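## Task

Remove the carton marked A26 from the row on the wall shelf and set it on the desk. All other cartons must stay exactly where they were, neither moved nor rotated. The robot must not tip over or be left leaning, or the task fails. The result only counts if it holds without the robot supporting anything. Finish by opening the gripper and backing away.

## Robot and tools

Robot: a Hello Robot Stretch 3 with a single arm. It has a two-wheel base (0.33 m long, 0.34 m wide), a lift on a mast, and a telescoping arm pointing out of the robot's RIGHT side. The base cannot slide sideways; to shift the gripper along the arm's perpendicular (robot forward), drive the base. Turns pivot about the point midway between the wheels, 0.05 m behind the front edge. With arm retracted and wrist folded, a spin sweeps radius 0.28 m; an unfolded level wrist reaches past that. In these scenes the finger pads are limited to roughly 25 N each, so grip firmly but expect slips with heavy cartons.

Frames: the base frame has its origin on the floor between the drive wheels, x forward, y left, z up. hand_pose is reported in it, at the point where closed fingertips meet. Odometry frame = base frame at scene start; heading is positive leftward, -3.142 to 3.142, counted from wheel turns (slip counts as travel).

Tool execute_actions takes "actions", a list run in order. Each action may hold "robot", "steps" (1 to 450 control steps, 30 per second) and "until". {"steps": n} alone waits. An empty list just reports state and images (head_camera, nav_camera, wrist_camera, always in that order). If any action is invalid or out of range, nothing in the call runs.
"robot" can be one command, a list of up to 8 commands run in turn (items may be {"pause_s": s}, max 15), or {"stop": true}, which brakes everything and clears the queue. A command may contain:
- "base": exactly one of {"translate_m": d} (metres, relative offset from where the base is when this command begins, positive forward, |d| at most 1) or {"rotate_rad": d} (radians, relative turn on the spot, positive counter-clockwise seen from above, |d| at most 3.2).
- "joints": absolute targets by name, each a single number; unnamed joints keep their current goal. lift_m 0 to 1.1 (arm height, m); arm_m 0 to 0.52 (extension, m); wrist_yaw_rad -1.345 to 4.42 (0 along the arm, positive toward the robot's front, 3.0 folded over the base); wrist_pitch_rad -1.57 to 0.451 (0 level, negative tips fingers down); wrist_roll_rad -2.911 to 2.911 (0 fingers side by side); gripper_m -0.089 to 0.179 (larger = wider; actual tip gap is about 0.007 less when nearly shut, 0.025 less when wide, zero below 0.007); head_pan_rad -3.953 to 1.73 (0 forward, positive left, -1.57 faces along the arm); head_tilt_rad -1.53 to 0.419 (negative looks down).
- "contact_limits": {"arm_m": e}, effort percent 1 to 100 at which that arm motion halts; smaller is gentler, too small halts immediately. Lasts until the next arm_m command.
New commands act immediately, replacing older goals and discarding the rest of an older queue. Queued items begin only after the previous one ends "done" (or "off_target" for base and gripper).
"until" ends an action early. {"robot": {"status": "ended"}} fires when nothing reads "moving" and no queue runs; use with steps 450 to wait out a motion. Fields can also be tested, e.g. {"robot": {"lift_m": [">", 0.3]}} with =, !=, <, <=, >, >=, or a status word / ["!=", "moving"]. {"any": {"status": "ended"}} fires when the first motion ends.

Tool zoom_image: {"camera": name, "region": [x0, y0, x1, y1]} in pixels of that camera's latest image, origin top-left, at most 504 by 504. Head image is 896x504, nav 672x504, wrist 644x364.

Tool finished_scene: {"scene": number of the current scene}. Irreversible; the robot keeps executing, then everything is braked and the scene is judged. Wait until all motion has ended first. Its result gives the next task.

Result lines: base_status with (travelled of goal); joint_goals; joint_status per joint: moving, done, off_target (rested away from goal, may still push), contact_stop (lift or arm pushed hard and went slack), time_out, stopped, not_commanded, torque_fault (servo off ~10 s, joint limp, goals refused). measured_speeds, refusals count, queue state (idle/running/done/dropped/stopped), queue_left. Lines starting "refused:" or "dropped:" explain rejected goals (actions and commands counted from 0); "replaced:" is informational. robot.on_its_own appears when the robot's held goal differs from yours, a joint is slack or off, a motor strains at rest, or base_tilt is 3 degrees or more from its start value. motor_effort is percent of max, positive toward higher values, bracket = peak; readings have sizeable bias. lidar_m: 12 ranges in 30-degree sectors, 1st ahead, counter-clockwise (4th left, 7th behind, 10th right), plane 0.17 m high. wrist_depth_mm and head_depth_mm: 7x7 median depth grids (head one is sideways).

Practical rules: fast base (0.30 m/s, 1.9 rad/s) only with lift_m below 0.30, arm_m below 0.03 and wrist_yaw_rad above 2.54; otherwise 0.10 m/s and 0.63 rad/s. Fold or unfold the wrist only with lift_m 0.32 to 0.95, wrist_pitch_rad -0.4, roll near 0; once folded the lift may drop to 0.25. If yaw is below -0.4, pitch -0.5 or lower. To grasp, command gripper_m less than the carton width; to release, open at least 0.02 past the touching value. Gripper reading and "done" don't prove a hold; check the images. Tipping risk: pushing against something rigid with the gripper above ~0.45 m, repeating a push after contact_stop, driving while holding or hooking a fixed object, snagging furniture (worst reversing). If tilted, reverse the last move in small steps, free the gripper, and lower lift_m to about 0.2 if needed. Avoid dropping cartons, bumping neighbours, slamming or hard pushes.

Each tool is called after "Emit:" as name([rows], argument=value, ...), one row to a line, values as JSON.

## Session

Emit:
execute_actions(actions=[])

Scene clock: 0.00 s.
robot.base_odometry: x=+0.000 y=+0.000 heading=+0.000 (m, m, rad; robot's odometry frame)
robot.turned_by_wheels: +0.000 (rad since the last result)
robot.turned_by_imu: +0.000 (rad since the last result)
robot.base_tilt: forward=-0.5 right=+0.9 (deg)
robot.lidar_m: 1.99 2.13 2.00 2.43 1.72 1.43 1.35 1.87 2.35 2.31 2.47 2.03
robot.head_depth_mm: 1900 1932 1910 1886 1881 1872 1854 / 1885 1944 1907 1919 1888 1897 1882 / 1877 1961 1953 1936 1920 1923 1907 / 1852 1986 1970 1978 1946 1937 1924 / 1839 2020 2000 1982 1979 1958 1955 / 1814 2060 2032 2020 2005 1985 1979 / 1798 2082 2047 2020 2020 1990 1985
robot.base_status: not_commanded
robot.joint_positions: lift_m=+0.335 arm_m=+0.003 wrist_yaw_rad=+2.994 wrist_pitch_rad=-0.331 wrist_roll_rad=+0.000 gripper_m=+0.037 head_pan_rad=-0.004 head_tilt_rad=-0.019
robot.joint_goals: lift_m=+0.335 arm_m=+0.003 wrist_yaw_rad=+2.994 wrist_pitch_rad=-0.331 wrist_roll_rad=+0.000 gripper_m=+0.037 head_pan_rad=-0.004 head_tilt_rad=-0.019
robot.joint_status: lift_m=not_commanded arm_m=not_commanded wrist_yaw_rad=not_commanded wrist_pitch_rad=not_commanded wrist_roll_rad=not_commanded gripper_m=not_commanded head_pan_rad=not_commanded head_tilt_rad=not_commanded
robot.measured_speeds: translate_m=+0.000 rotate_rad=+0.000 lift_m=+0.000 arm_m=+0.000 wrist_yaw_rad=+0.000 wrist_pitch_rad=+0.000 wrist_roll_rad=+0.000 head_pan_rad=+0.000 head_tilt_rad=+0.000
robot: refusals=0 queue=idle queue_left=0
robot.motor_effort: left_wheel=-1 right_wheel=+0 lift_m=+31 arm_m=+1 wrist_yaw_rad=+0 wrist_pitch_rad=+7 wrist_roll_rad=+0 gripper_m=+0 head_pan_rad=+0 head_tilt_rad=+0 (%)
robot.hand_pose: x=+0.0131 y=+0.0841 z=+0.3674 quat_wxyz=(+0.168, +0.704, +0.065, +0.687) (m; robot's base frame)
robot.wrist_depth_mm: - - - - - - - / - - - - - - - / - - - - - - - / 933 914 927 916 898 888 885 / 725 723 - 705 712 701 701 / 595 589 569 587 577 578 578 / 506 508 - 511 492 495 485
pictures: head_camera (sideways: a quarter turn clockwise sets it upright), nav_camera (sideways: a quarter turn counterclockwise sets it upright), wrist_camera
camera_calibration (this result's frames):
head_camera: T_world_to_cam=[[0.0132689, 0.0302649, -0.999454, 1.31733], [-0.0226536, 0.999294, 0.0299594, -0.0371139], [0.999655, 0.0222437, 0.0139451, -0.0695382], [0, 0, 0, 1]] pos_world=[0.0511939, -0.00123442, 1.31869]
nav_camera: T_world_to_cam=[[0.0555154, 0.0473731, 0.997333, -1.26361], [-0.020542, -0.998608, 0.0485771, -0.014453], [0.998246, -0.023184, -0.054465, 0.0195127], [0, 0, 0, 1]] pos_world=[0.0503745, 0.0458807, 1.26201]
wrist_camera: T_world_to_cam=[[0.978672, -0.204623, -0.0181665, 0.00286007], [-0.123988, -0.517862, -0.846432, 0.376113], [0.163792, 0.830631, -0.532188, 0.288561], [0, 0, 0, 1]] pos_world=[-0.00342966, -0.0443283, 0.471975]
Images, in order (width x height): head_camera 896x504, nav_camera 672x504, wrist_camera 644x364.

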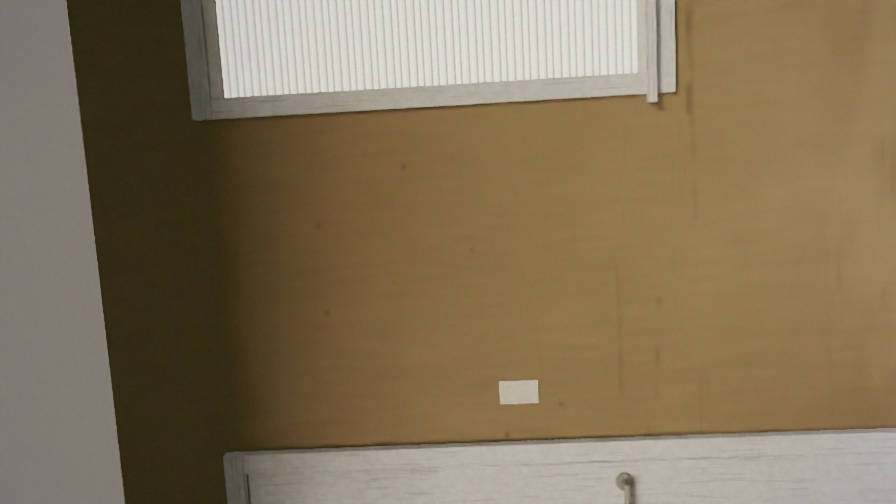

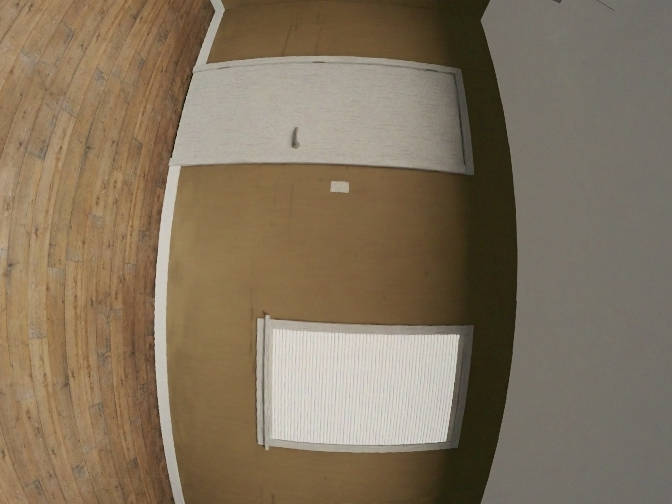

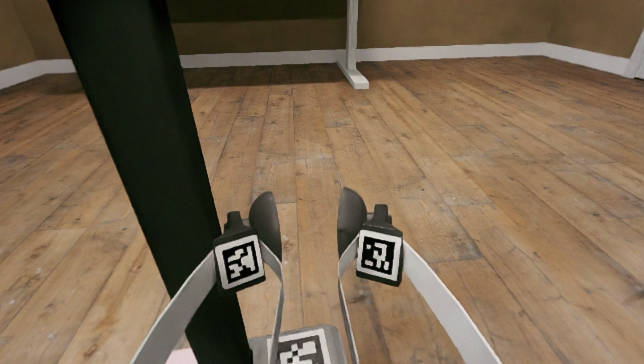

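Emit:
execute_actions([
  {"robot":{"joints":{"lift_m":0.28,"head_tilt_rad":-0.4}},"steps":450,"until":{"robot":{"lift_m":["<",0.295]}}},
  {"robot":{"base":{"rotate_rad":-1.66}},"steps":450,"until":{"robot":{"status":"ended"}}},
])

Scene clock: 3.20 s.
robot.base_odometry: x=+0.000 y=+0.000 heading=-1.660 (m, m, rad; robot's odometry frame)
robot.turned_by_wheels: -1.660 (rad since the last result)
robot.turned_by_imu: -1.661 (rad since the last result)
robot.base_tilt: forward=-0.5 right=+0.9 (deg)
robot.lidar_m: 2.31 2.40 2.07 2.00 2.07 2.51 2.00 2.14 1.43 1.36 1.82 2.39
robot.head_depth_mm: 1991 2101 2244 2365 2474 1870 1491 / 2015 2107 2221 2390 2467 1888 1499 / 2000 2114 2254 2399 2478 1900 1508 / 2008 2111 2240 2395 2497 1915 1524 / 2011 2125 2224 2135 2506 1927 1527 / 2005 2122 2238 2124 2490 1936 1543 / 1999 2113 2242 2336 2545 1961 1553
robot.base_status: done (rotate_rad -1.6599 of -1.6600)
robot.joint_positions: lift_m=+0.280 arm_m=+0.003 wrist_yaw_rad=+2.994 wrist_pitch_rad=-0.331 wrist_roll_rad=+0.000 gripper_m=+0.037 head_pan_rad=-0.004 head_tilt_rad=-0.396
robot.joint_goals: lift_m=+0.280 arm_m=+0.003 wrist_yaw_rad=+2.994 wrist_pitch_rad=-0.331 wrist_roll_rad=+0.000 gripper_m=+0.037 head_pan_rad=-0.004 head_tilt_rad=-0.400
robot.joint_status: lift_m=done arm_m=not_commanded wrist_yaw_rad=not_commanded wrist_pitch_rad=not_commanded wrist_roll_rad=not_commanded gripper_m=not_commanded head_pan_rad=not_commanded head_tilt_rad=done
robot.measured_speeds: translate_m=+0.000 rotate_rad=+0.000 lift_m=+0.000 arm_m=+0.000 wrist_yaw_rad=+0.000 wrist_pitch_rad=+0.000 wrist_roll_rad=+0.000 head_pan_rad=+0.000 head_tilt_rad=+0.000
robot: refusals=0 queue=done queue_left=0
robot.motor_effort: left_wheel=+1(11) right_wheel=-3(7) lift_m=+22(30) arm_m=+0(0) wrist_yaw_rad=+0(0) wrist_pitch_rad=+7(7) wrist_roll_rad=+0(0) gripper_m=+0(0) head_pan_rad=-1(0) head_tilt_rad=-1(20) (%)
robot.hand_pose: x=+0.0131 y=+0.0840 z=+0.3129 quat_wxyz=(+0.168, +0.704, +0.065, +0.687) (m; robot's base frame)
robot.wrist_depth_mm: - - - - - - - / - - - - - - - / - - - - - - - / 825 798 808 798 801 785 769 / 641 641 - 631 632 620 612 / 528 523 - 524 507 510 511 / 445 - - - 436 436 434
pictures: head_camera (sideways: a quarter turn clockwise sets it upright), nav_camera (sideways: a quarter turn counterclockwise sets it upright), wrist_camera
camera_calibration (this result's frames):
head_camera: T_world_to_cam=[[-0.355462, 0.031685, -0.934153, 1.23409], [-0.00977443, 0.999245, 0.0376121, -0.0471387], [0.934639, 0.0225005, -0.354884, 0.410949], [0, 0, 0, 1]] pos_world=[0.0541215, -0.00124541, 1.30044]
nav_camera: T_world_to_cam=[[0.41866, 0.045975, 0.906979, -1.14772], [-0.00148747, -0.998682, 0.0513101, -0.0181025], [0.908142, -0.0228306, -0.418039, 0.493279], [0, 0, 0, 1]] pos_world=[0.0325114, 0.0459498, 1.2481]
wrist_camera: T_world_to_cam=[[0.978671, -0.204631, -0.0181417, 0.00185728], [-0.124039, -0.518211, -0.84621, 0.329954], [0.163759, 0.830412, -0.532541, 0.259767], [0, 0, 0, 1]] pos_world=[-0.00342974, -0.0443479, 0.417581]
Images, in order (width x height): head_camera 896x504, nav_camera 672x504, wrist_camera 644x364.

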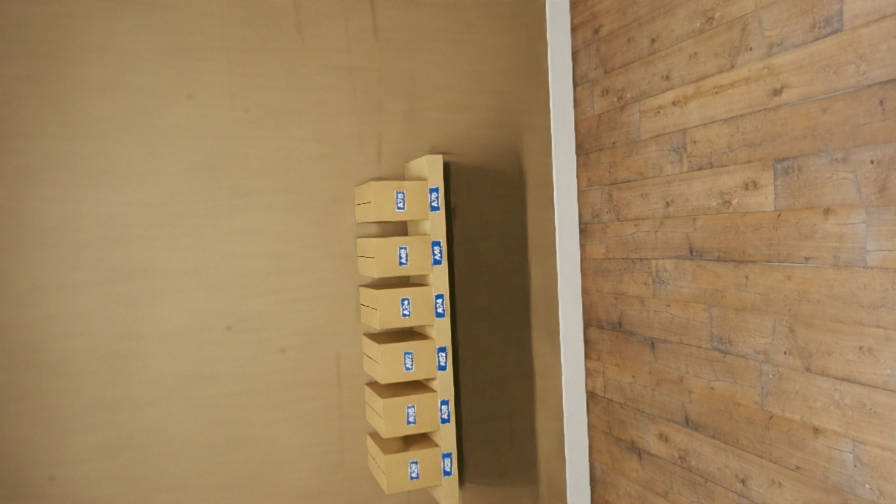

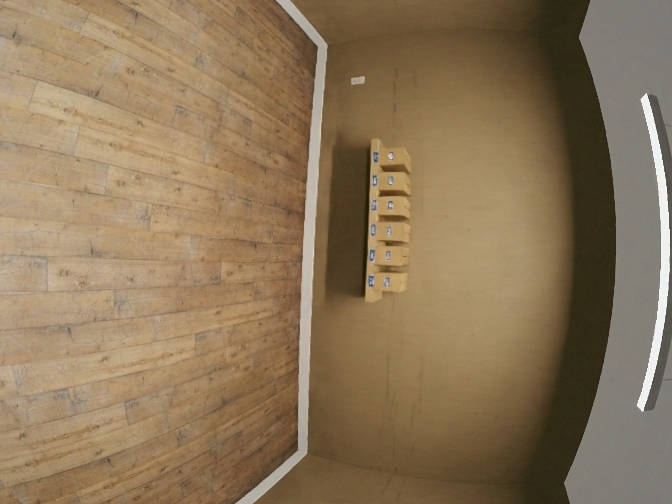

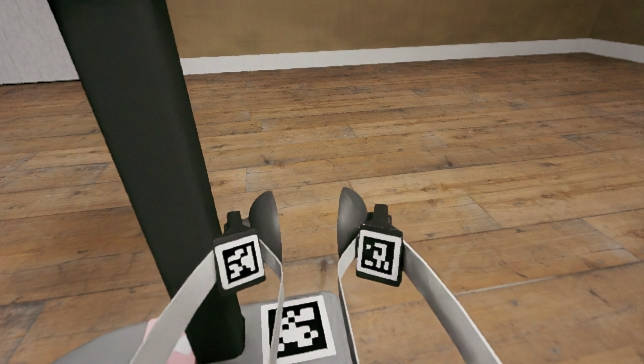

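Emit:
zoom_image(camera="head_camera", region=[340,170,480,504])

Emit:
execute_actions([
  {"robot":[{"base":{"rotate_rad":0.443},"joints":{"head_pan_rad":-1.57,"head_tilt_rad":-0.7}},{"base":{"translate_m":1}}],"steps":450,"until":{"robot":{"translate_m":[">=",0.75]}}},
  {"robot":[{"base":{"translate_m":0.995}},{"base":{"rotate_rad":1.128},"joints":{"lift_m":0.97}}],"steps":450,"until":{"robot":{"lift_m":[">",0.36]}}},
  {"robot":{"joints":{"wrist_yaw_rad":0}},"steps":450,"until":{"robot":{"wrist_yaw_rad":["<",0.8]}}},
  {"robot":[{"joints":{"lift_m":0.97,"wrist_pitch_rad":-1.45,"gripper_m":0.155,"arm_m":0.15}}],"steps":450,"until":{"robot":{"status":"ended"}}},
])

Region (340, 170, 480, 504) of head_camera's 896x504 image, scaled by 1.509, with more detail than that image has; it fills the left 211 columns of this view, and the rest is white.

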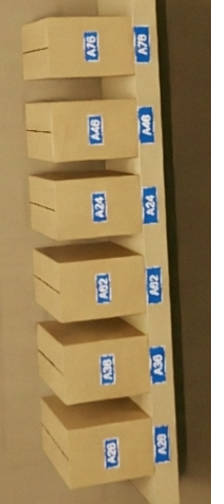

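Scene clock: 19.63 s.
robot.base_odometry: x=+0.607 y=-1.645 heading=-0.089 (m, m, rad; robot's odometry frame)
robot.turned_by_wheels: +1.571 (rad since the last result)
robot.turned_by_imu: +1.579 (rad since the last result)
robot.base_tilt: forward=-0.4 right=+0.8 (deg)
robot.lidar_m: 1.23 1.29 1.78 3.54 2.95 2.58 2.51 1.04 0.77 0.74 0.78 1.07
robot.head_depth_mm: 618 679 - - 673 732 1218 / 620 674 - - 789 1225 1221 / 620 684 736 - - 1227 1237 / 621 687 767 854 852 764 1239 / 621 687 770 875 1015 1169 1242 / 621 689 772 877 1015 1209 1253 / 624 692 772 879 1019 1211 1256
robot.base_status: done (rotate_rad +1.1279 of +1.1280)
robot.joint_positions: lift_m=+0.970 arm_m=+0.150 wrist_yaw_rad=+0.002 wrist_pitch_rad=-1.447 wrist_roll_rad=+0.000 gripper_m=+0.155 head_pan_rad=-1.563 head_tilt_rad=-0.692
robot.joint_goals: lift_m=+0.970 arm_m=+0.150 wrist_yaw_rad=+0.000 wrist_pitch_rad=-1.450 wrist_roll_rad=+0.000 gripper_m=+0.155 head_pan_rad=-1.570 head_tilt_rad=-0.700
robot.joint_status: lift_m=done arm_m=done wrist_yaw_rad=done wrist_pitch_rad=done wrist_roll_rad=not_commanded gripper_m=done head_pan_rad=done head_tilt_rad=done
robot.measured_speeds: translate_m=+0.000 rotate_rad=+0.000 lift_m=+0.000 arm_m=+0.000 wrist_yaw_rad=+0.000 wrist_pitch_rad=+0.000 wrist_roll_rad=+0.000 head_pan_rad=+0.000 head_tilt_rad=+0.000
robot: refusals=0 queue=done queue_left=0
robot.motor_effort: left_wheel=-3(9) right_wheel=+2(8) lift_m=+41(43) arm_m=+5(6) wrist_yaw_rad=-3(6) wrist_pitch_rad=-2(7) wrist_roll_rad=+0(0) gripper_m=+1(100) head_pan_rad=-4(39) head_tilt_rad=-2(18) (%)
robot.hand_pose: x=-0.0216 y=-0.3023 z=+0.8511 quat_wxyz=(+0.530, +0.469, -0.529, -0.468) (m; robot's base frame)
robot.wrist_depth_mm: 930 935 931 381 386 386 382 / 959 961 978 993 - - - / 954 986 - - - - - / 980 - - - - - - / 983 - - - - - - / - - - - - - - / - - - - - - -
pictures: head_camera (sideways: a quarter turn clockwise sets it upright), nav_camera (sideways: a quarter turn counterclockwise sets it upright), wrist_camera
camera_calibration (this result's frames):
head_camera: T_world_to_cam=[[0.025613, 0.613124, -0.789572, 1.0432], [0.999154, 0.00970865, 0.0399507, -0.0563228], [0.0321604, -0.789927, -0.612357, 0.751467], [0, 0, 0, 1]] pos_world=[0.00538826, -0.0454582, 1.28609]
nav_camera: T_world_to_cam=[[0.0526881, -0.664743, 0.745212, -0.934568], [-0.998518, -0.0249022, 0.0483842, -0.00819202], [-0.0136057, -0.746657, -0.66507, 0.820298], [0, 0, 0, 1]] pos_world=[0.0522214, -0.00897024, 1.2424]
wrist_camera: T_world_to_cam=[[-0.998143, 0.0407137, 0.0453006, -0.0559685], [0.0452729, 0.993478, 0.104648, 0.232196], [-0.0407446, 0.106505, -0.993477, 1.04183], [0, 0, 0, 1]] pos_world=[-0.0239278, -0.339363, 1.01327]
Images, in order (width x height): head_camera 896x504, nav_camera 672x504, wrist_camera 644x364.

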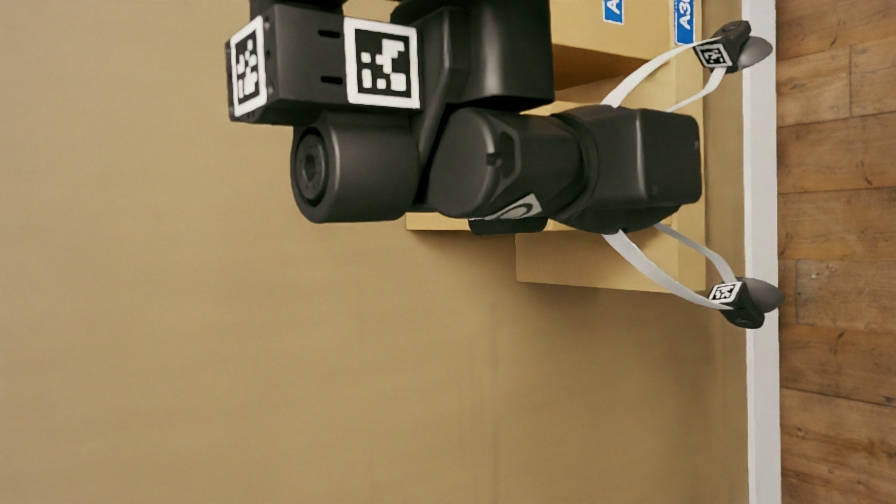

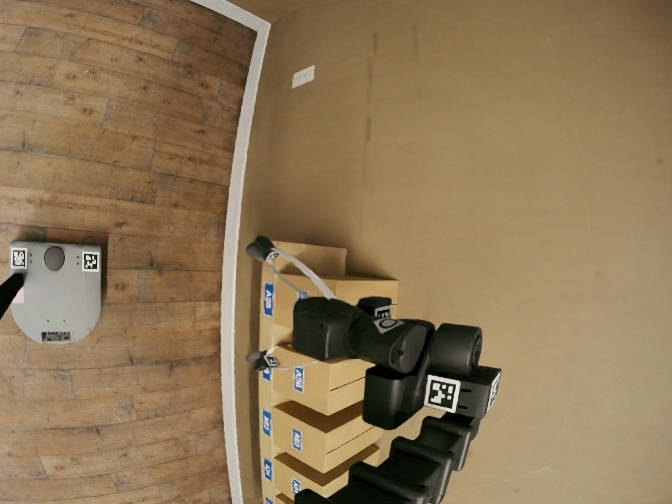

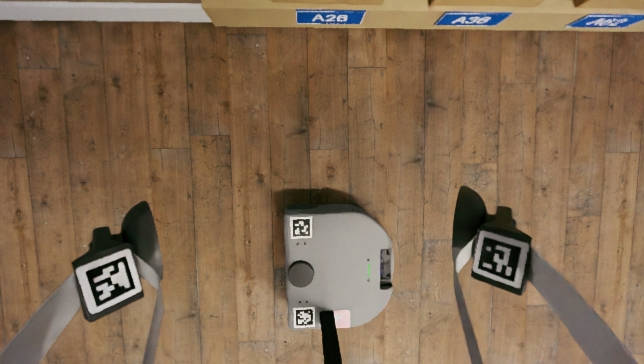

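Emit:
execute_actions([
  {"robot":[{"base":{"rotate_rad":-0.015}},{"base":{"translate_m":-0.026},"joints":{"arm_m":0.445}}],"steps":450,"until":{"robot":{"status":"ended"}}},
])

Scene clock: 23.77 s.
robot.base_odometry: x=+0.582 y=-1.642 heading=-0.104 (m, m, rad; robot's odometry frame)
robot.turned_by_wheels: -0.015 (rad since the last result)
robot.turned_by_imu: -0.016 (rad since the last result)
robot.base_tilt: forward=-0.5 right=+0.9 (deg)
robot.lidar_m: 1.26 1.31 1.79 3.54 2.93 2.55 2.48 1.06 0.77 0.74 0.77 1.06
robot.head_depth_mm: 619 - 782 741 649 1194 1219 / 612 - 766 806 774 1195 1221 / 612 - 769 755 661 1197 1233 / 620 685 766 821 678 760 1237 / 621 686 769 873 970 1196 1247 / 621 685 769 872 1011 1200 1258 / 621 686 765 872 1008 1197 1256
robot.base_status: done (translate_m -0.0260 of -0.0260)
robot.joint_positions: lift_m=+0.970 arm_m=+0.445 wrist_yaw_rad=+0.002 wrist_pitch_rad=-1.447 wrist_roll_rad=+0.000 gripper_m=+0.155 head_pan_rad=-1.563 head_tilt_rad=-0.692
robot.joint_goals: lift_m=+0.970 arm_m=+0.445 wrist_yaw_rad=+0.000 wrist_pitch_rad=-1.450 wrist_roll_rad=+0.000 gripper_m=+0.155 head_pan_rad=-1.570 head_tilt_rad=-0.700
robot.joint_status: lift_m=done arm_m=done wrist_yaw_rad=done wrist_pitch_rad=done wrist_roll_rad=not_commanded gripper_m=done head_pan_rad=done head_tilt_rad=done
robot.measured_speeds: translate_m=+0.000 rotate_rad=+0.000 lift_m=+0.000 arm_m=+0.000 wrist_yaw_rad=+0.000 wrist_pitch_rad=+0.000 wrist_roll_rad=+0.000 head_pan_rad=+0.000 head_tilt_rad=+0.000
robot: refusals=0 queue=done queue_left=0
robot.motor_effort: left_wheel=-1(6) right_wheel=+0(3) lift_m=+40(41) arm_m=+5(5) wrist_yaw_rad=-2(3) wrist_pitch_rad=-1(2) wrist_roll_rad=+0(0) gripper_m=+2(1) head_pan_rad=-4(4) head_tilt_rad=-3(3) (%)
robot.hand_pose: x=-0.0216 y=-0.5972 z=+0.8511 quat_wxyz=(+0.530, +0.469, -0.529, -0.468) (m; robot's base frame)
robot.wrist_depth_mm: 280 283 162 164 218 170 171 / 458 469 165 167 220 173 175 / 965 978 167 169 223 176 177 / 989 991 170 172 225 179 180 / 995 - 173 175 227 181 183 / - - 176 178 231 185 186 / - - 180 181 - 187 190
pictures: head_camera (sideways: a quarter turn clockwise sets it upright), nav_camera (sideways: a quarter turn counterclockwise sets it upright), wrist_camera
camera_calibration (this result's frames):
head_camera: T_world_to_cam=[[0.02566, 0.613122, -0.789572, 1.0432], [0.999155, 0.00963218, 0.0399507, -0.0563228], [0.0321, -0.78993, -0.612357, 0.751467], [0, 0, 0, 1]] pos_world=[0.00538478, -0.0454581, 1.28609]
nav_camera: T_world_to_cam=[[0.0526372, -0.664747, 0.745212, -0.934567], [-0.99852, -0.0248257, 0.0483842, -0.00819201], [-0.0136628, -0.746656, -0.66507, 0.820298], [0, 0, 0, 1]] pos_world=[0.0522207, -0.00897377, 1.2424]
wrist_camera: T_world_to_cam=[[-0.998117, 0.0413409, 0.0453161, -0.043605], [0.0459135, 0.993411, 0.105008, 0.524842], [-0.0406764, 0.106891, -0.993438, 1.07344], [0, 0, 0, 1]] pos_world=[-0.0239567, -0.634322, 1.01326]
Images, in order (width x height): head_camera 896x504, nav_camera 672x504, wrist_camera 644x364.

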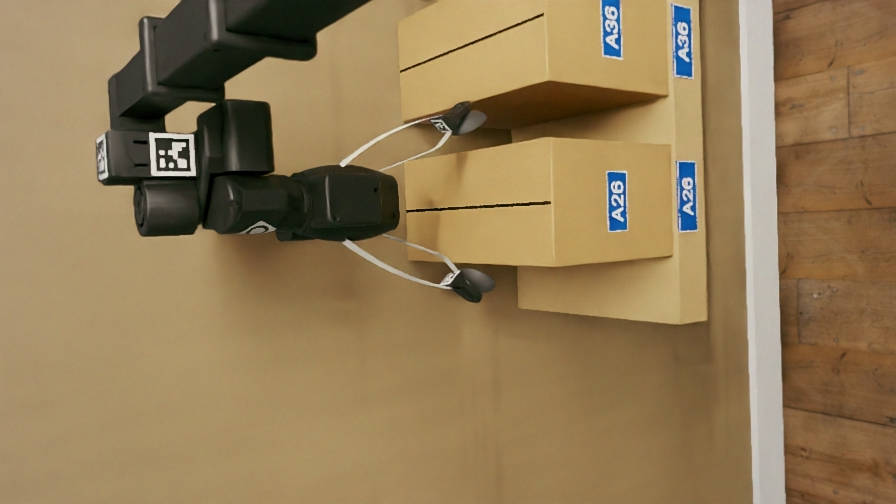

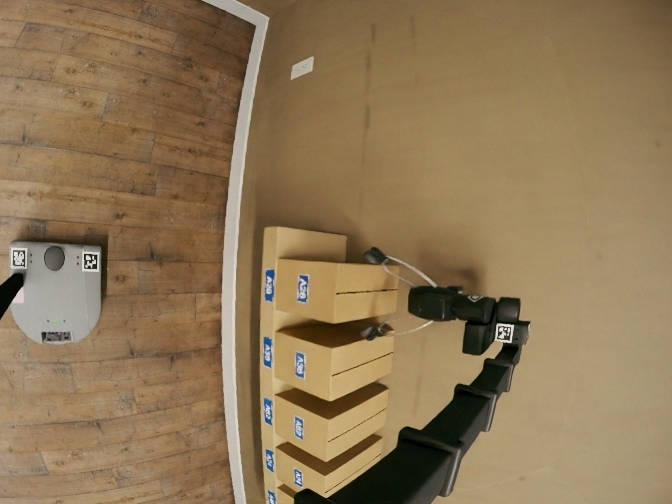

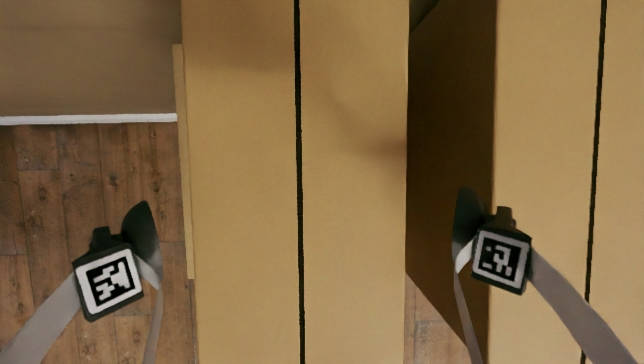

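Emit:
execute_actions([
  {"robot":[{"base":{"translate_m":0.0045}},{"joints":{"lift_m":0.922}},{"joints":{"gripper_m":0.098}},{"joints":{"lift_m":0.95}}],"steps":450,"until":{"robot":{"status":"ended"}}},
])

Scene clock: 27.40 s.
robot.base_odometry: x=+0.586 y=-1.642 heading=-0.104 (m, m, rad; robot's odometry frame)
robot.turned_by_wheels: +0.000 (rad since the last result)
robot.turned_by_imu: -0.001 (rad since the last result)
robot.base_tilt: forward=-0.5 right=+1.0 (deg)
robot.lidar_m: 1.25 1.30 1.79 3.53 2.94 2.56 2.49 1.06 0.77 0.75 0.77 1.06
robot.head_depth_mm: 618 666 - 739 650 1193 1221 / 621 - 779 783 718 1199 1224 / 621 - 781 692 643 1197 1236 / 619 687 770 747 673 759 1237 / 621 686 766 873 969 1195 1243 / 620 686 767 871 1009 1200 1249 / 621 685 767 872 1009 1198 1256
robot.base_status: done (translate_m +0.0045 of +0.0045)
robot.joint_positions: lift_m=+0.950 arm_m=+0.445 wrist_yaw_rad=+0.002 wrist_pitch_rad=-1.449 wrist_roll_rad=+0.000 gripper_m=+0.103 head_pan_rad=-1.563 head_tilt_rad=-0.692
robot.joint_goals: lift_m=+0.950 arm_m=+0.445 wrist_yaw_rad=+0.000 wrist_pitch_rad=-1.450 wrist_roll_rad=+0.000 gripper_m=+0.098 head_pan_rad=-1.570 head_tilt_rad=-0.700
robot.joint_status: lift_m=done arm_m=done wrist_yaw_rad=done wrist_pitch_rad=done wrist_roll_rad=not_commanded gripper_m=off_target head_pan_rad=done head_tilt_rad=done
robot.measured_speeds: translate_m=+0.000 rotate_rad=+0.000 lift_m=+0.000 arm_m=+0.000 wrist_yaw_rad=+0.000 wrist_pitch_rad=+0.000 wrist_roll_rad=+0.000 head_pan_rad=+0.000 head_tilt_rad=+0.000
robot: refusals=0 queue=done queue_left=0
robot.motor_effort: left_wheel=-1(3) right_wheel=+0(5) lift_m=+41(42) arm_m=+5(7) wrist_yaw_rad=-2(2) wrist_pitch_rad=-1(1) wrist_roll_rad=+0(0) gripper_m=-100(100) head_pan_rad=-3(3) head_tilt_rad=-3(2) (%)
robot.hand_pose: x=-0.0216 y=-0.5967 z=+0.8310 quat_wxyz=(+0.530, +0.469, -0.529, -0.469) (m; robot's base frame)
robot.wrist_depth_mm: 280 245 120 122 123 169 151 / 466 421 122 123 125 169 154 / 939 924 123 125 126 171 157 / 954 976 125 126 128 172 158 / 990 555 127 128 130 161 162 / 993 - 128 130 132 189 165 / - - 130 132 134 177 168
pictures: head_camera (sideways: a quarter turn clockwise sets it upright), nav_camera (sideways: a quarter turn counterclockwise sets it upright), wrist_camera
camera_calibration (this result's frames):
head_camera: T_world_to_cam=[[0.0256598, 0.613122, -0.789572, 1.0432], [0.999155, 0.00963242, 0.0399507, -0.0563228], [0.0321002, -0.78993, -0.612356, 0.751467], [0, 0, 0, 1]] pos_world=[0.00538479, -0.0454581, 1.28609]
nav_camera: T_world_to_cam=[[0.0526373, -0.664747, 0.745212, -0.934567], [-0.99852, -0.024826, 0.0483842, -0.00819201], [-0.0136626, -0.746656, -0.66507, 0.820298], [0, 0, 0, 1]] pos_world=[0.0522207, -0.00897376, 1.2424]
wrist_camera: T_world_to_cam=[[-0.998117, 0.0412542, 0.0453979, -0.0428357], [0.0459137, 0.993209, 0.106903, 0.524785], [-0.0406793, 0.108787, -0.993232, 1.05441], [0, 0, 0, 1]] pos_world=[-0.023957, -0.63416, 0.993122]
Images, in order (width x height): head_camera 896x504, nav_camera 672x504, wrist_camera 644x364.

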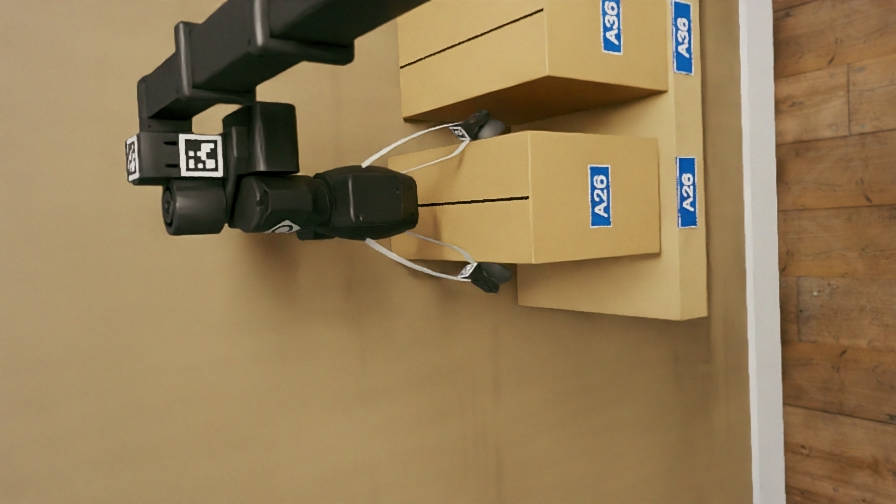

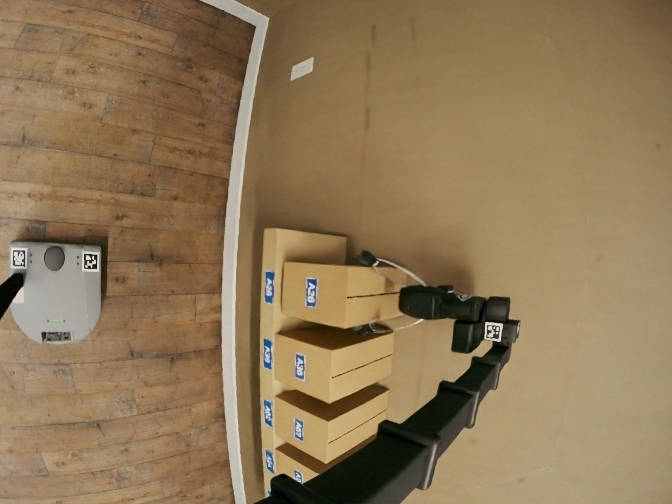

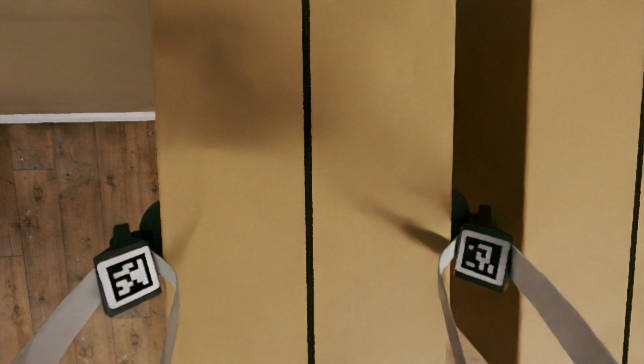

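Emit:
execute_actions([
  {"robot":{"joints":{"gripper_m":0.104,"arm_m":0.2,"lift_m":1.085,"head_pan_rad":0,"head_tilt_rad":-0.6}},"steps":450,"until":{"robot":{"arm_m":["<",0.36]}}},
  {"robot":[{"base":{"rotate_rad":1.75}},{"base":{"translate_m":1}}],"steps":450,"until":{"robot":{"translate_m":[">",0.95]}}},
  {"robot":{"base":{"translate_m":1}},"steps":450,"until":{"robot":{"translate_m":[">",0.95]}}},
  {"robot":{"base":{"translate_m":0.95}},"steps":450,"until":{"robot":{"translate_m":[">",0.4]}}},
])

Scene clock: 55.97 s.
robot.base_odometry: x=+0.413 y=+0.658 heading=+1.646 (m, m, rad; robot's odometry frame)
robot.turned_by_wheels: +1.750 (rad since the last result)
robot.turned_by_imu: +1.757 (rad since the last result)
robot.base_tilt: forward=-1.5 right=+0.8 (deg)
robot.lidar_m: 1.28 1.73 1.69 1.66 2.30 3.00 2.98 2.04 1.69 1.66 1.86 1.75
robot.head_depth_mm: 1442 1564 1618 1168 1856 1508 1274 / 1462 1578 1543 1175 1735 1518 1282 / 1487 1612 1568 1194 1889 1534 1289 / 1509 1643 1605 1207 1904 1545 1302 / 1529 1679 1619 1282 1923 1550 1306 / 1560 1713 1637 1306 1929 1558 1310 / 1589 1738 1670 1323 1949 1573 1314
robot.base_status: moving (translate_m +0.4033 of +0.9500)
robot.joint_positions: lift_m=+1.085 arm_m=+0.200 wrist_yaw_rad=+0.002 wrist_pitch_rad=-1.450 wrist_roll_rad=+0.000 gripper_m=+0.105 head_pan_rad=-0.007 head_tilt_rad=-0.606
robot.joint_goals: lift_m=+1.085 arm_m=+0.200 wrist_yaw_rad=+0.000 wrist_pitch_rad=-1.450 wrist_roll_rad=+0.000 gripper_m=+0.104 head_pan_rad=+0.000 head_tilt_rad=-0.600
robot.joint_status: lift_m=done arm_m=done wrist_yaw_rad=done wrist_pitch_rad=done wrist_roll_rad=not_commanded gripper_m=done head_pan_rad=done head_tilt_rad=done
robot.measured_speeds: translate_m=+0.100 rotate_rad=+0.000 lift_m=+0.000 arm_m=+0.000 wrist_yaw_rad=+0.000 wrist_pitch_rad=+0.000 wrist_roll_rad=+0.000 head_pan_rad=+0.000 head_tilt_rad=+0.000
robot: refusals=0 queue=running queue_left=0
robot.motor_effort: left_wheel=-2(7) right_wheel=+4(7) lift_m=+42(44) arm_m=-4(4) wrist_yaw_rad=-2(2) wrist_pitch_rad=+0(1) wrist_roll_rad=+0(0) gripper_m=-42(100) head_pan_rad=+3(37) head_tilt_rad=+2(7) (%)
robot.hand_pose: x=-0.0216 y=-0.3522 z=+0.9660 quat_wxyz=(+0.530, +0.469, -0.529, -0.469) (m; robot's base frame)
robot.wrist_depth_mm: - - 120 122 123 - - / - - 122 123 125 - - / - - 123 125 127 - - / - - 125 126 128 - - / - - 127 128 130 - - / - - 128 130 132 - - / - - 130 132 134 - -
pictures: head_camera (sideways: a quarter turn clockwise sets it upright), nav_camera (sideways: a quarter turn counterclockwise sets it upright), wrist_camera
camera_calibration (this result's frames):
head_camera: T_world_to_cam=[[-0.542748, 0.0341588, -0.839201, 1.11137], [0.00161324, 0.999213, 0.0396286, -0.0498228], [0.839894, 0.0201545, -0.542376, 0.655497], [0, 0, 0, 1]] pos_world=[0.0527244, -0.00139056, 1.29016]
nav_camera: T_world_to_cam=[[0.599127, 0.0433468, 0.79948, -1.00864], [0.0059607, -0.998747, 0.0496839, -0.016017], [0.800632, -0.0250015, -0.598634, 0.72891], [0, 0, 0, 1]] pos_world=[0.0208092, 0.0459482, 1.24353]
wrist_camera: T_world_to_cam=[[-0.998117, 0.0411989, 0.0454402, -0.0591097], [0.045902, 0.993107, 0.10785, 0.266604], [-0.0406837, 0.109732, -0.993128, 1.16213], [0, 0, 0, 1]] pos_world=[-0.0239564, -0.389854, 1.12808]
Images, in order (width x height): head_camera 896x504, nav_camera 672x504, wrist_camera 644x364.

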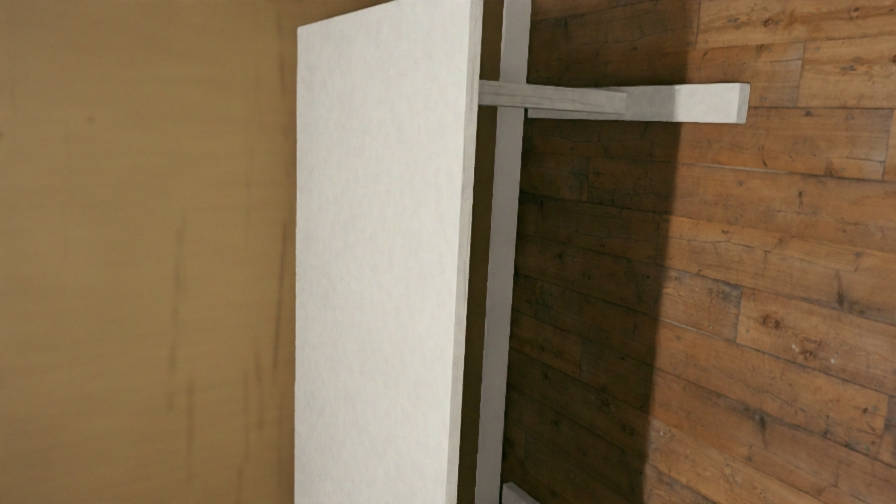

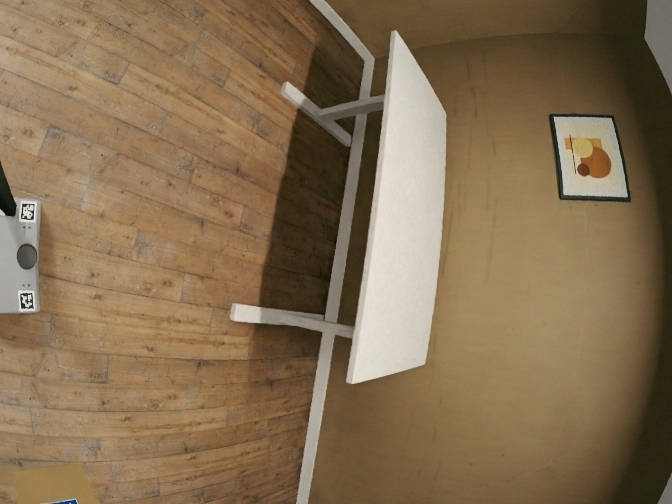

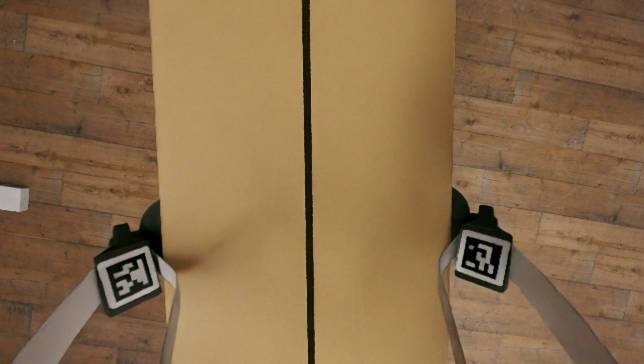

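Emit:
execute_actions([
  {"robot":{"joints":{"lift_m":1.04,"head_pan_rad":-1.57}},"steps":450,"until":{"robot":{"translate_m":[">",0.91]}}},
  {"robot":{"base":{"rotate_rad":1.4},"joints":{"arm_m":0.49}},"steps":450,"until":{"robot":{"status":"ended"}}},
])

Scene clock: 64.27 s.
robot.base_odometry: x=+0.372 y=+1.199 heading=+3.046 (m, m, rad; robot's odometry frame)
robot.turned_by_wheels: +1.400 (rad since the last result)
robot.turned_by_imu: +1.406 (rad since the last result)
robot.base_tilt: forward=-0.5 right=+1.0 (deg)
robot.lidar_m: 1.53 1.70 2.86 3.49 2.48 1.84 1.77 1.68 0.78 0.77 1.27 1.29
robot.head_depth_mm: 1007 1146 1224 1069 823 669 1218 / 1011 1122 1227 1079 806 675 1196 / 1006 - 1201 645 647 679 1236 / 1028 1121 1231 683 674 684 1240 / 1029 1128 1236 1118 851 687 1246 / 1030 1127 1240 1129 862 693 1254 / 1036 1130 1247 1139 866 700 1258
robot.base_status: done (rotate_rad +1.3999 of +1.4000)
robot.joint_positions: lift_m=+1.040 arm_m=+0.490 wrist_yaw_rad=+0.001 wrist_pitch_rad=-1.450 wrist_roll_rad=+0.000 gripper_m=+0.105 head_pan_rad=-1.563 head_tilt_rad=-0.606
robot.joint_goals: lift_m=+1.040 arm_m=+0.490 wrist_yaw_rad=+0.000 wrist_pitch_rad=-1.450 wrist_roll_rad=+0.000 gripper_m=+0.104 head_pan_rad=-1.570 head_tilt_rad=-0.600
robot.joint_status: lift_m=done arm_m=done wrist_yaw_rad=done wrist_pitch_rad=done wrist_roll_rad=not_commanded gripper_m=done head_pan_rad=done head_tilt_rad=done
robot.measured_speeds: translate_m=+0.000 rotate_rad=+0.000 lift_m=+0.000 arm_m=+0.000 wrist_yaw_rad=+0.000 wrist_pitch_rad=+0.000 wrist_roll_rad=+0.000 head_pan_rad=+0.000 head_tilt_rad=+0.000
robot: refusals=0 queue=done queue_left=0
robot.motor_effort: left_wheel=-2(9) right_wheel=+2(6) lift_m=+22(41) arm_m=+5(7) wrist_yaw_rad=-2(2) wrist_pitch_rad=-1(0) wrist_roll_rad=+0(0) gripper_m=-43(41) head_pan_rad=-3(37) head_tilt_rad=+3(2) (%)
robot.hand_pose: x=-0.0216 y=-0.6414 z=+0.9218 quat_wxyz=(+0.529, +0.469, -0.529, -0.469) (m; robot's base frame)
robot.wrist_depth_mm: 332 333 120 122 123 356 - / 338 340 122 123 125 361 - / 342 346 123 125 127 369 - / 348 351 125 126 128 374 - / 353 241 126 128 130 379 - / 358 - 128 130 132 387 - / 368 369 130 132 134 395 -
pictures: head_camera (sideways: a quarter turn clockwise sets it upright), nav_camera (sideways: a quarter turn counterclockwise sets it upright), wrist_camera
camera_calibration (this result's frames):
head_camera: T_world_to_cam=[[0.0262214, 0.543016, -0.839313, 1.10804], [0.99913, 0.0130037, 0.0396275, -0.0559062], [0.0324325, -0.839621, -0.542203, 0.660197], [0, 0, 0, 1]] pos_world=[0.00539128, -0.0466422, 1.29017]
nav_camera: T_world_to_cam=[[0.0521002, -0.598264, 0.799603, -1.00546], [-0.998553, -0.0205516, 0.0496866, -0.00989292], [-0.0132925, -0.801035, -0.598469, 0.73366], [0, 0, 0, 1]] pos_world=[0.0522584, -0.0140478, 1.24354]
wrist_camera: T_world_to_cam=[[-0.998115, 0.0412519, 0.0454481, -0.0451622], [0.0459619, 0.993088, 0.108001, 0.558384], [-0.0406786, 0.109887, -0.993111, 1.15005], [0, 0, 0, 1]] pos_world=[-0.0239589, -0.679037, 1.08388]
Images, in order (width x height): head_camera 896x504, nav_camera 672x504, wrist_camera 644x364.

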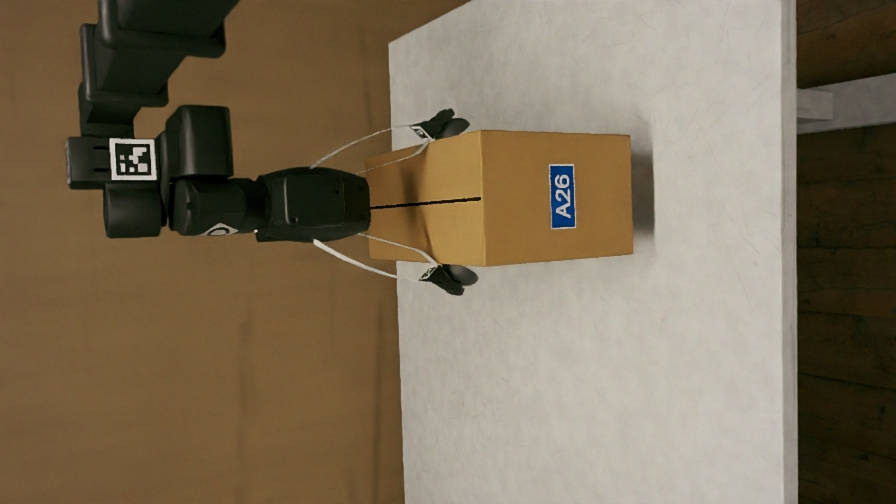

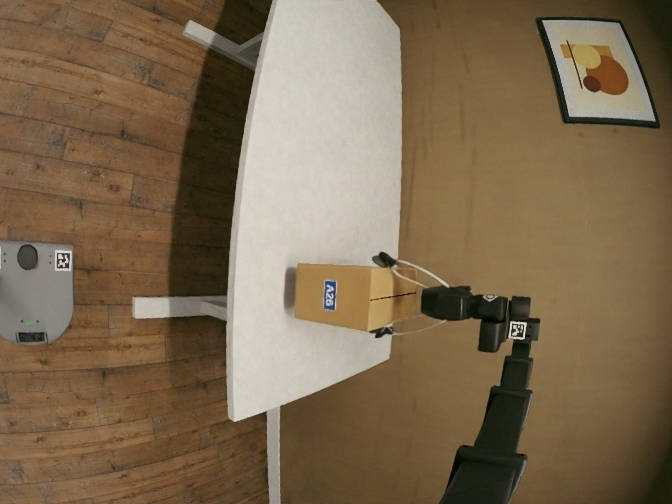

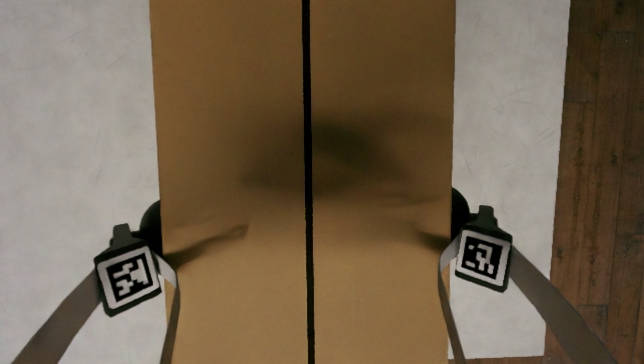

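Same heights as before.

Emit:
execute_actions([
  {"robot":{"joints":{"lift_m":0.986}},"steps":90,"until":{"robot":{"status":"ended"}}},
  {"robot":[{"joints":{"gripper_m":0.16}},{"joints":{"lift_m":1.08,"arm_m":0.1}}],"steps":450,"until":{"robot":{"status":"ended"}}},
])

Scene clock: 70.30 s.
robot.base_odometry: x=+0.372 y=+1.199 heading=+3.046 (m, m, rad; robot's odometry frame)
robot.turned_by_wheels: +0.000 (rad since the last result)
robot.turned_by_imu: -0.001 (rad since the last result)
robot.base_tilt: forward=-0.3 right=+1.0 (deg)
robot.lidar_m: 1.53 1.70 2.85 3.50 2.47 1.84 1.77 1.68 0.77 0.76 1.27 1.29
robot.head_depth_mm: - - - 985 849 671 1227 / 996 - - - - 642 1195 / 1003 - - - - 644 1230 / 1029 1126 1233 1042 818 686 1237 / 1029 1125 1241 1120 852 689 1245 / 1032 1130 1244 1128 860 695 1261 / 1032 1130 1250 1148 871 698 1261
robot.base_status: done (rotate_rad +1.3999 of +1.4000)
robot.joint_positions: lift_m=+1.080 arm_m=+0.100 wrist_yaw_rad=+0.001 wrist_pitch_rad=-1.451 wrist_roll_rad=+0.000 gripper_m=+0.160 head_pan_rad=-1.563 head_tilt_rad=-0.606
robot.joint_goals: lift_m=+1.080 arm_m=+0.100 wrist_yaw_rad=+0.000 wrist_pitch_rad=-1.450 wrist_roll_rad=+0.000 gripper_m=+0.160 head_pan_rad=-1.570 head_tilt_rad=-0.600
robot.joint_status: lift_m=done arm_m=done wrist_yaw_rad=done wrist_pitch_rad=done wrist_roll_rad=not_commanded gripper_m=off_target head_pan_rad=done head_tilt_rad=done
robot.measured_speeds: translate_m=+0.000 rotate_rad=+0.000 lift_m=+0.000 arm_m=+0.000 wrist_yaw_rad=+0.000 wrist_pitch_rad=+0.000 wrist_roll_rad=+0.000 head_pan_rad=+0.000 head_tilt_rad=+0.000
robot: refusals=0 queue=done queue_left=0
robot.motor_effort: left_wheel=-3(3) right_wheel=+2(1) lift_m=+41(42) arm_m=-3(4) wrist_yaw_rad=-2(2) wrist_pitch_rad=+0(0) wrist_roll_rad=+0(0) gripper_m=+0(100) head_pan_rad=-3(2) head_tilt_rad=+2(1) (%)
robot.hand_pose: x=-0.0216 y=-0.2522 z=+0.9610 quat_wxyz=(+0.529, +0.469, -0.528, -0.469) (m; robot's base frame)
robot.wrist_depth_mm: 368 374 380 386 389 397 - / - - - - - - - / - - - - - - - / - - - - - - - / - - - - - - - / - - - - - - - / - - - - - - -
pictures: head_camera (sideways: a quarter turn clockwise sets it upright), nav_camera (sideways: a quarter turn counterclockwise sets it upright), wrist_camera
camera_calibration (this result's frames):
head_camera: T_world_to_cam=[[0.0262222, 0.542951, -0.839355, 1.1081], [0.99913, 0.0130063, 0.039627, -0.0559057], [0.0324325, -0.839664, -0.542137, 0.660112], [0, 0, 0, 1]] pos_world=[0.00539127, -0.0466431, 1.29017]
nav_camera: T_world_to_cam=[[0.0520995, -0.598202, 0.79965, -1.00552], [-0.998553, -0.0205473, 0.0496876, -0.00989425], [-0.0132926, -0.801082, -0.598407, 0.733579], [0, 0, 0, 1]] pos_world=[0.0522585, -0.0140524, 1.24354]
wrist_camera: T_world_to_cam=[[-0.998115, 0.0412481, 0.0454529, -0.0630076], [0.0459632, 0.993075, 0.108113, 0.167499], [-0.0406787, 0.109999, -0.993099, 1.14627], [0, 0, 0, 1]] pos_world=[-0.023959, -0.289827, 1.12311]
Images, in order (width x height): head_camera 896x504, nav_camera 672x504, wrist_camera 644x364.

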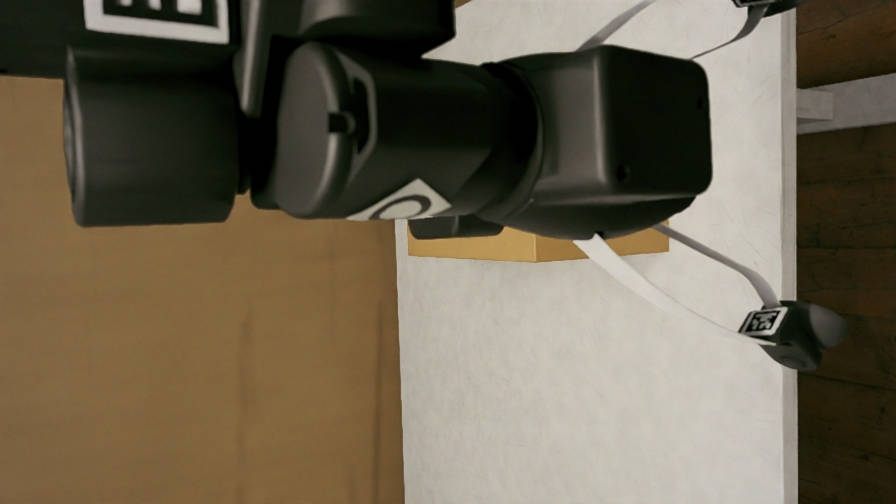

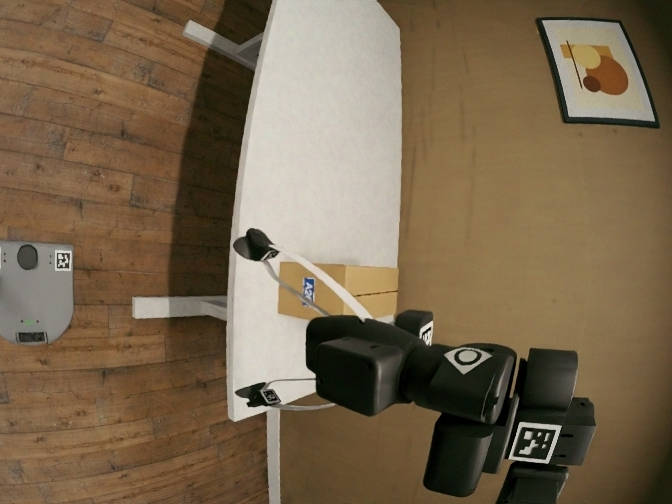

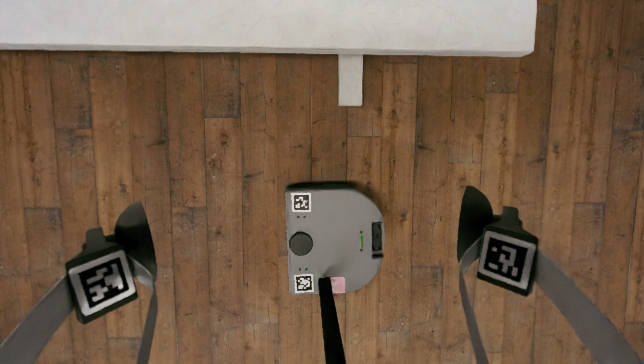

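Emit:
finished_scene(scene=2)

The scene is finished: the task was done.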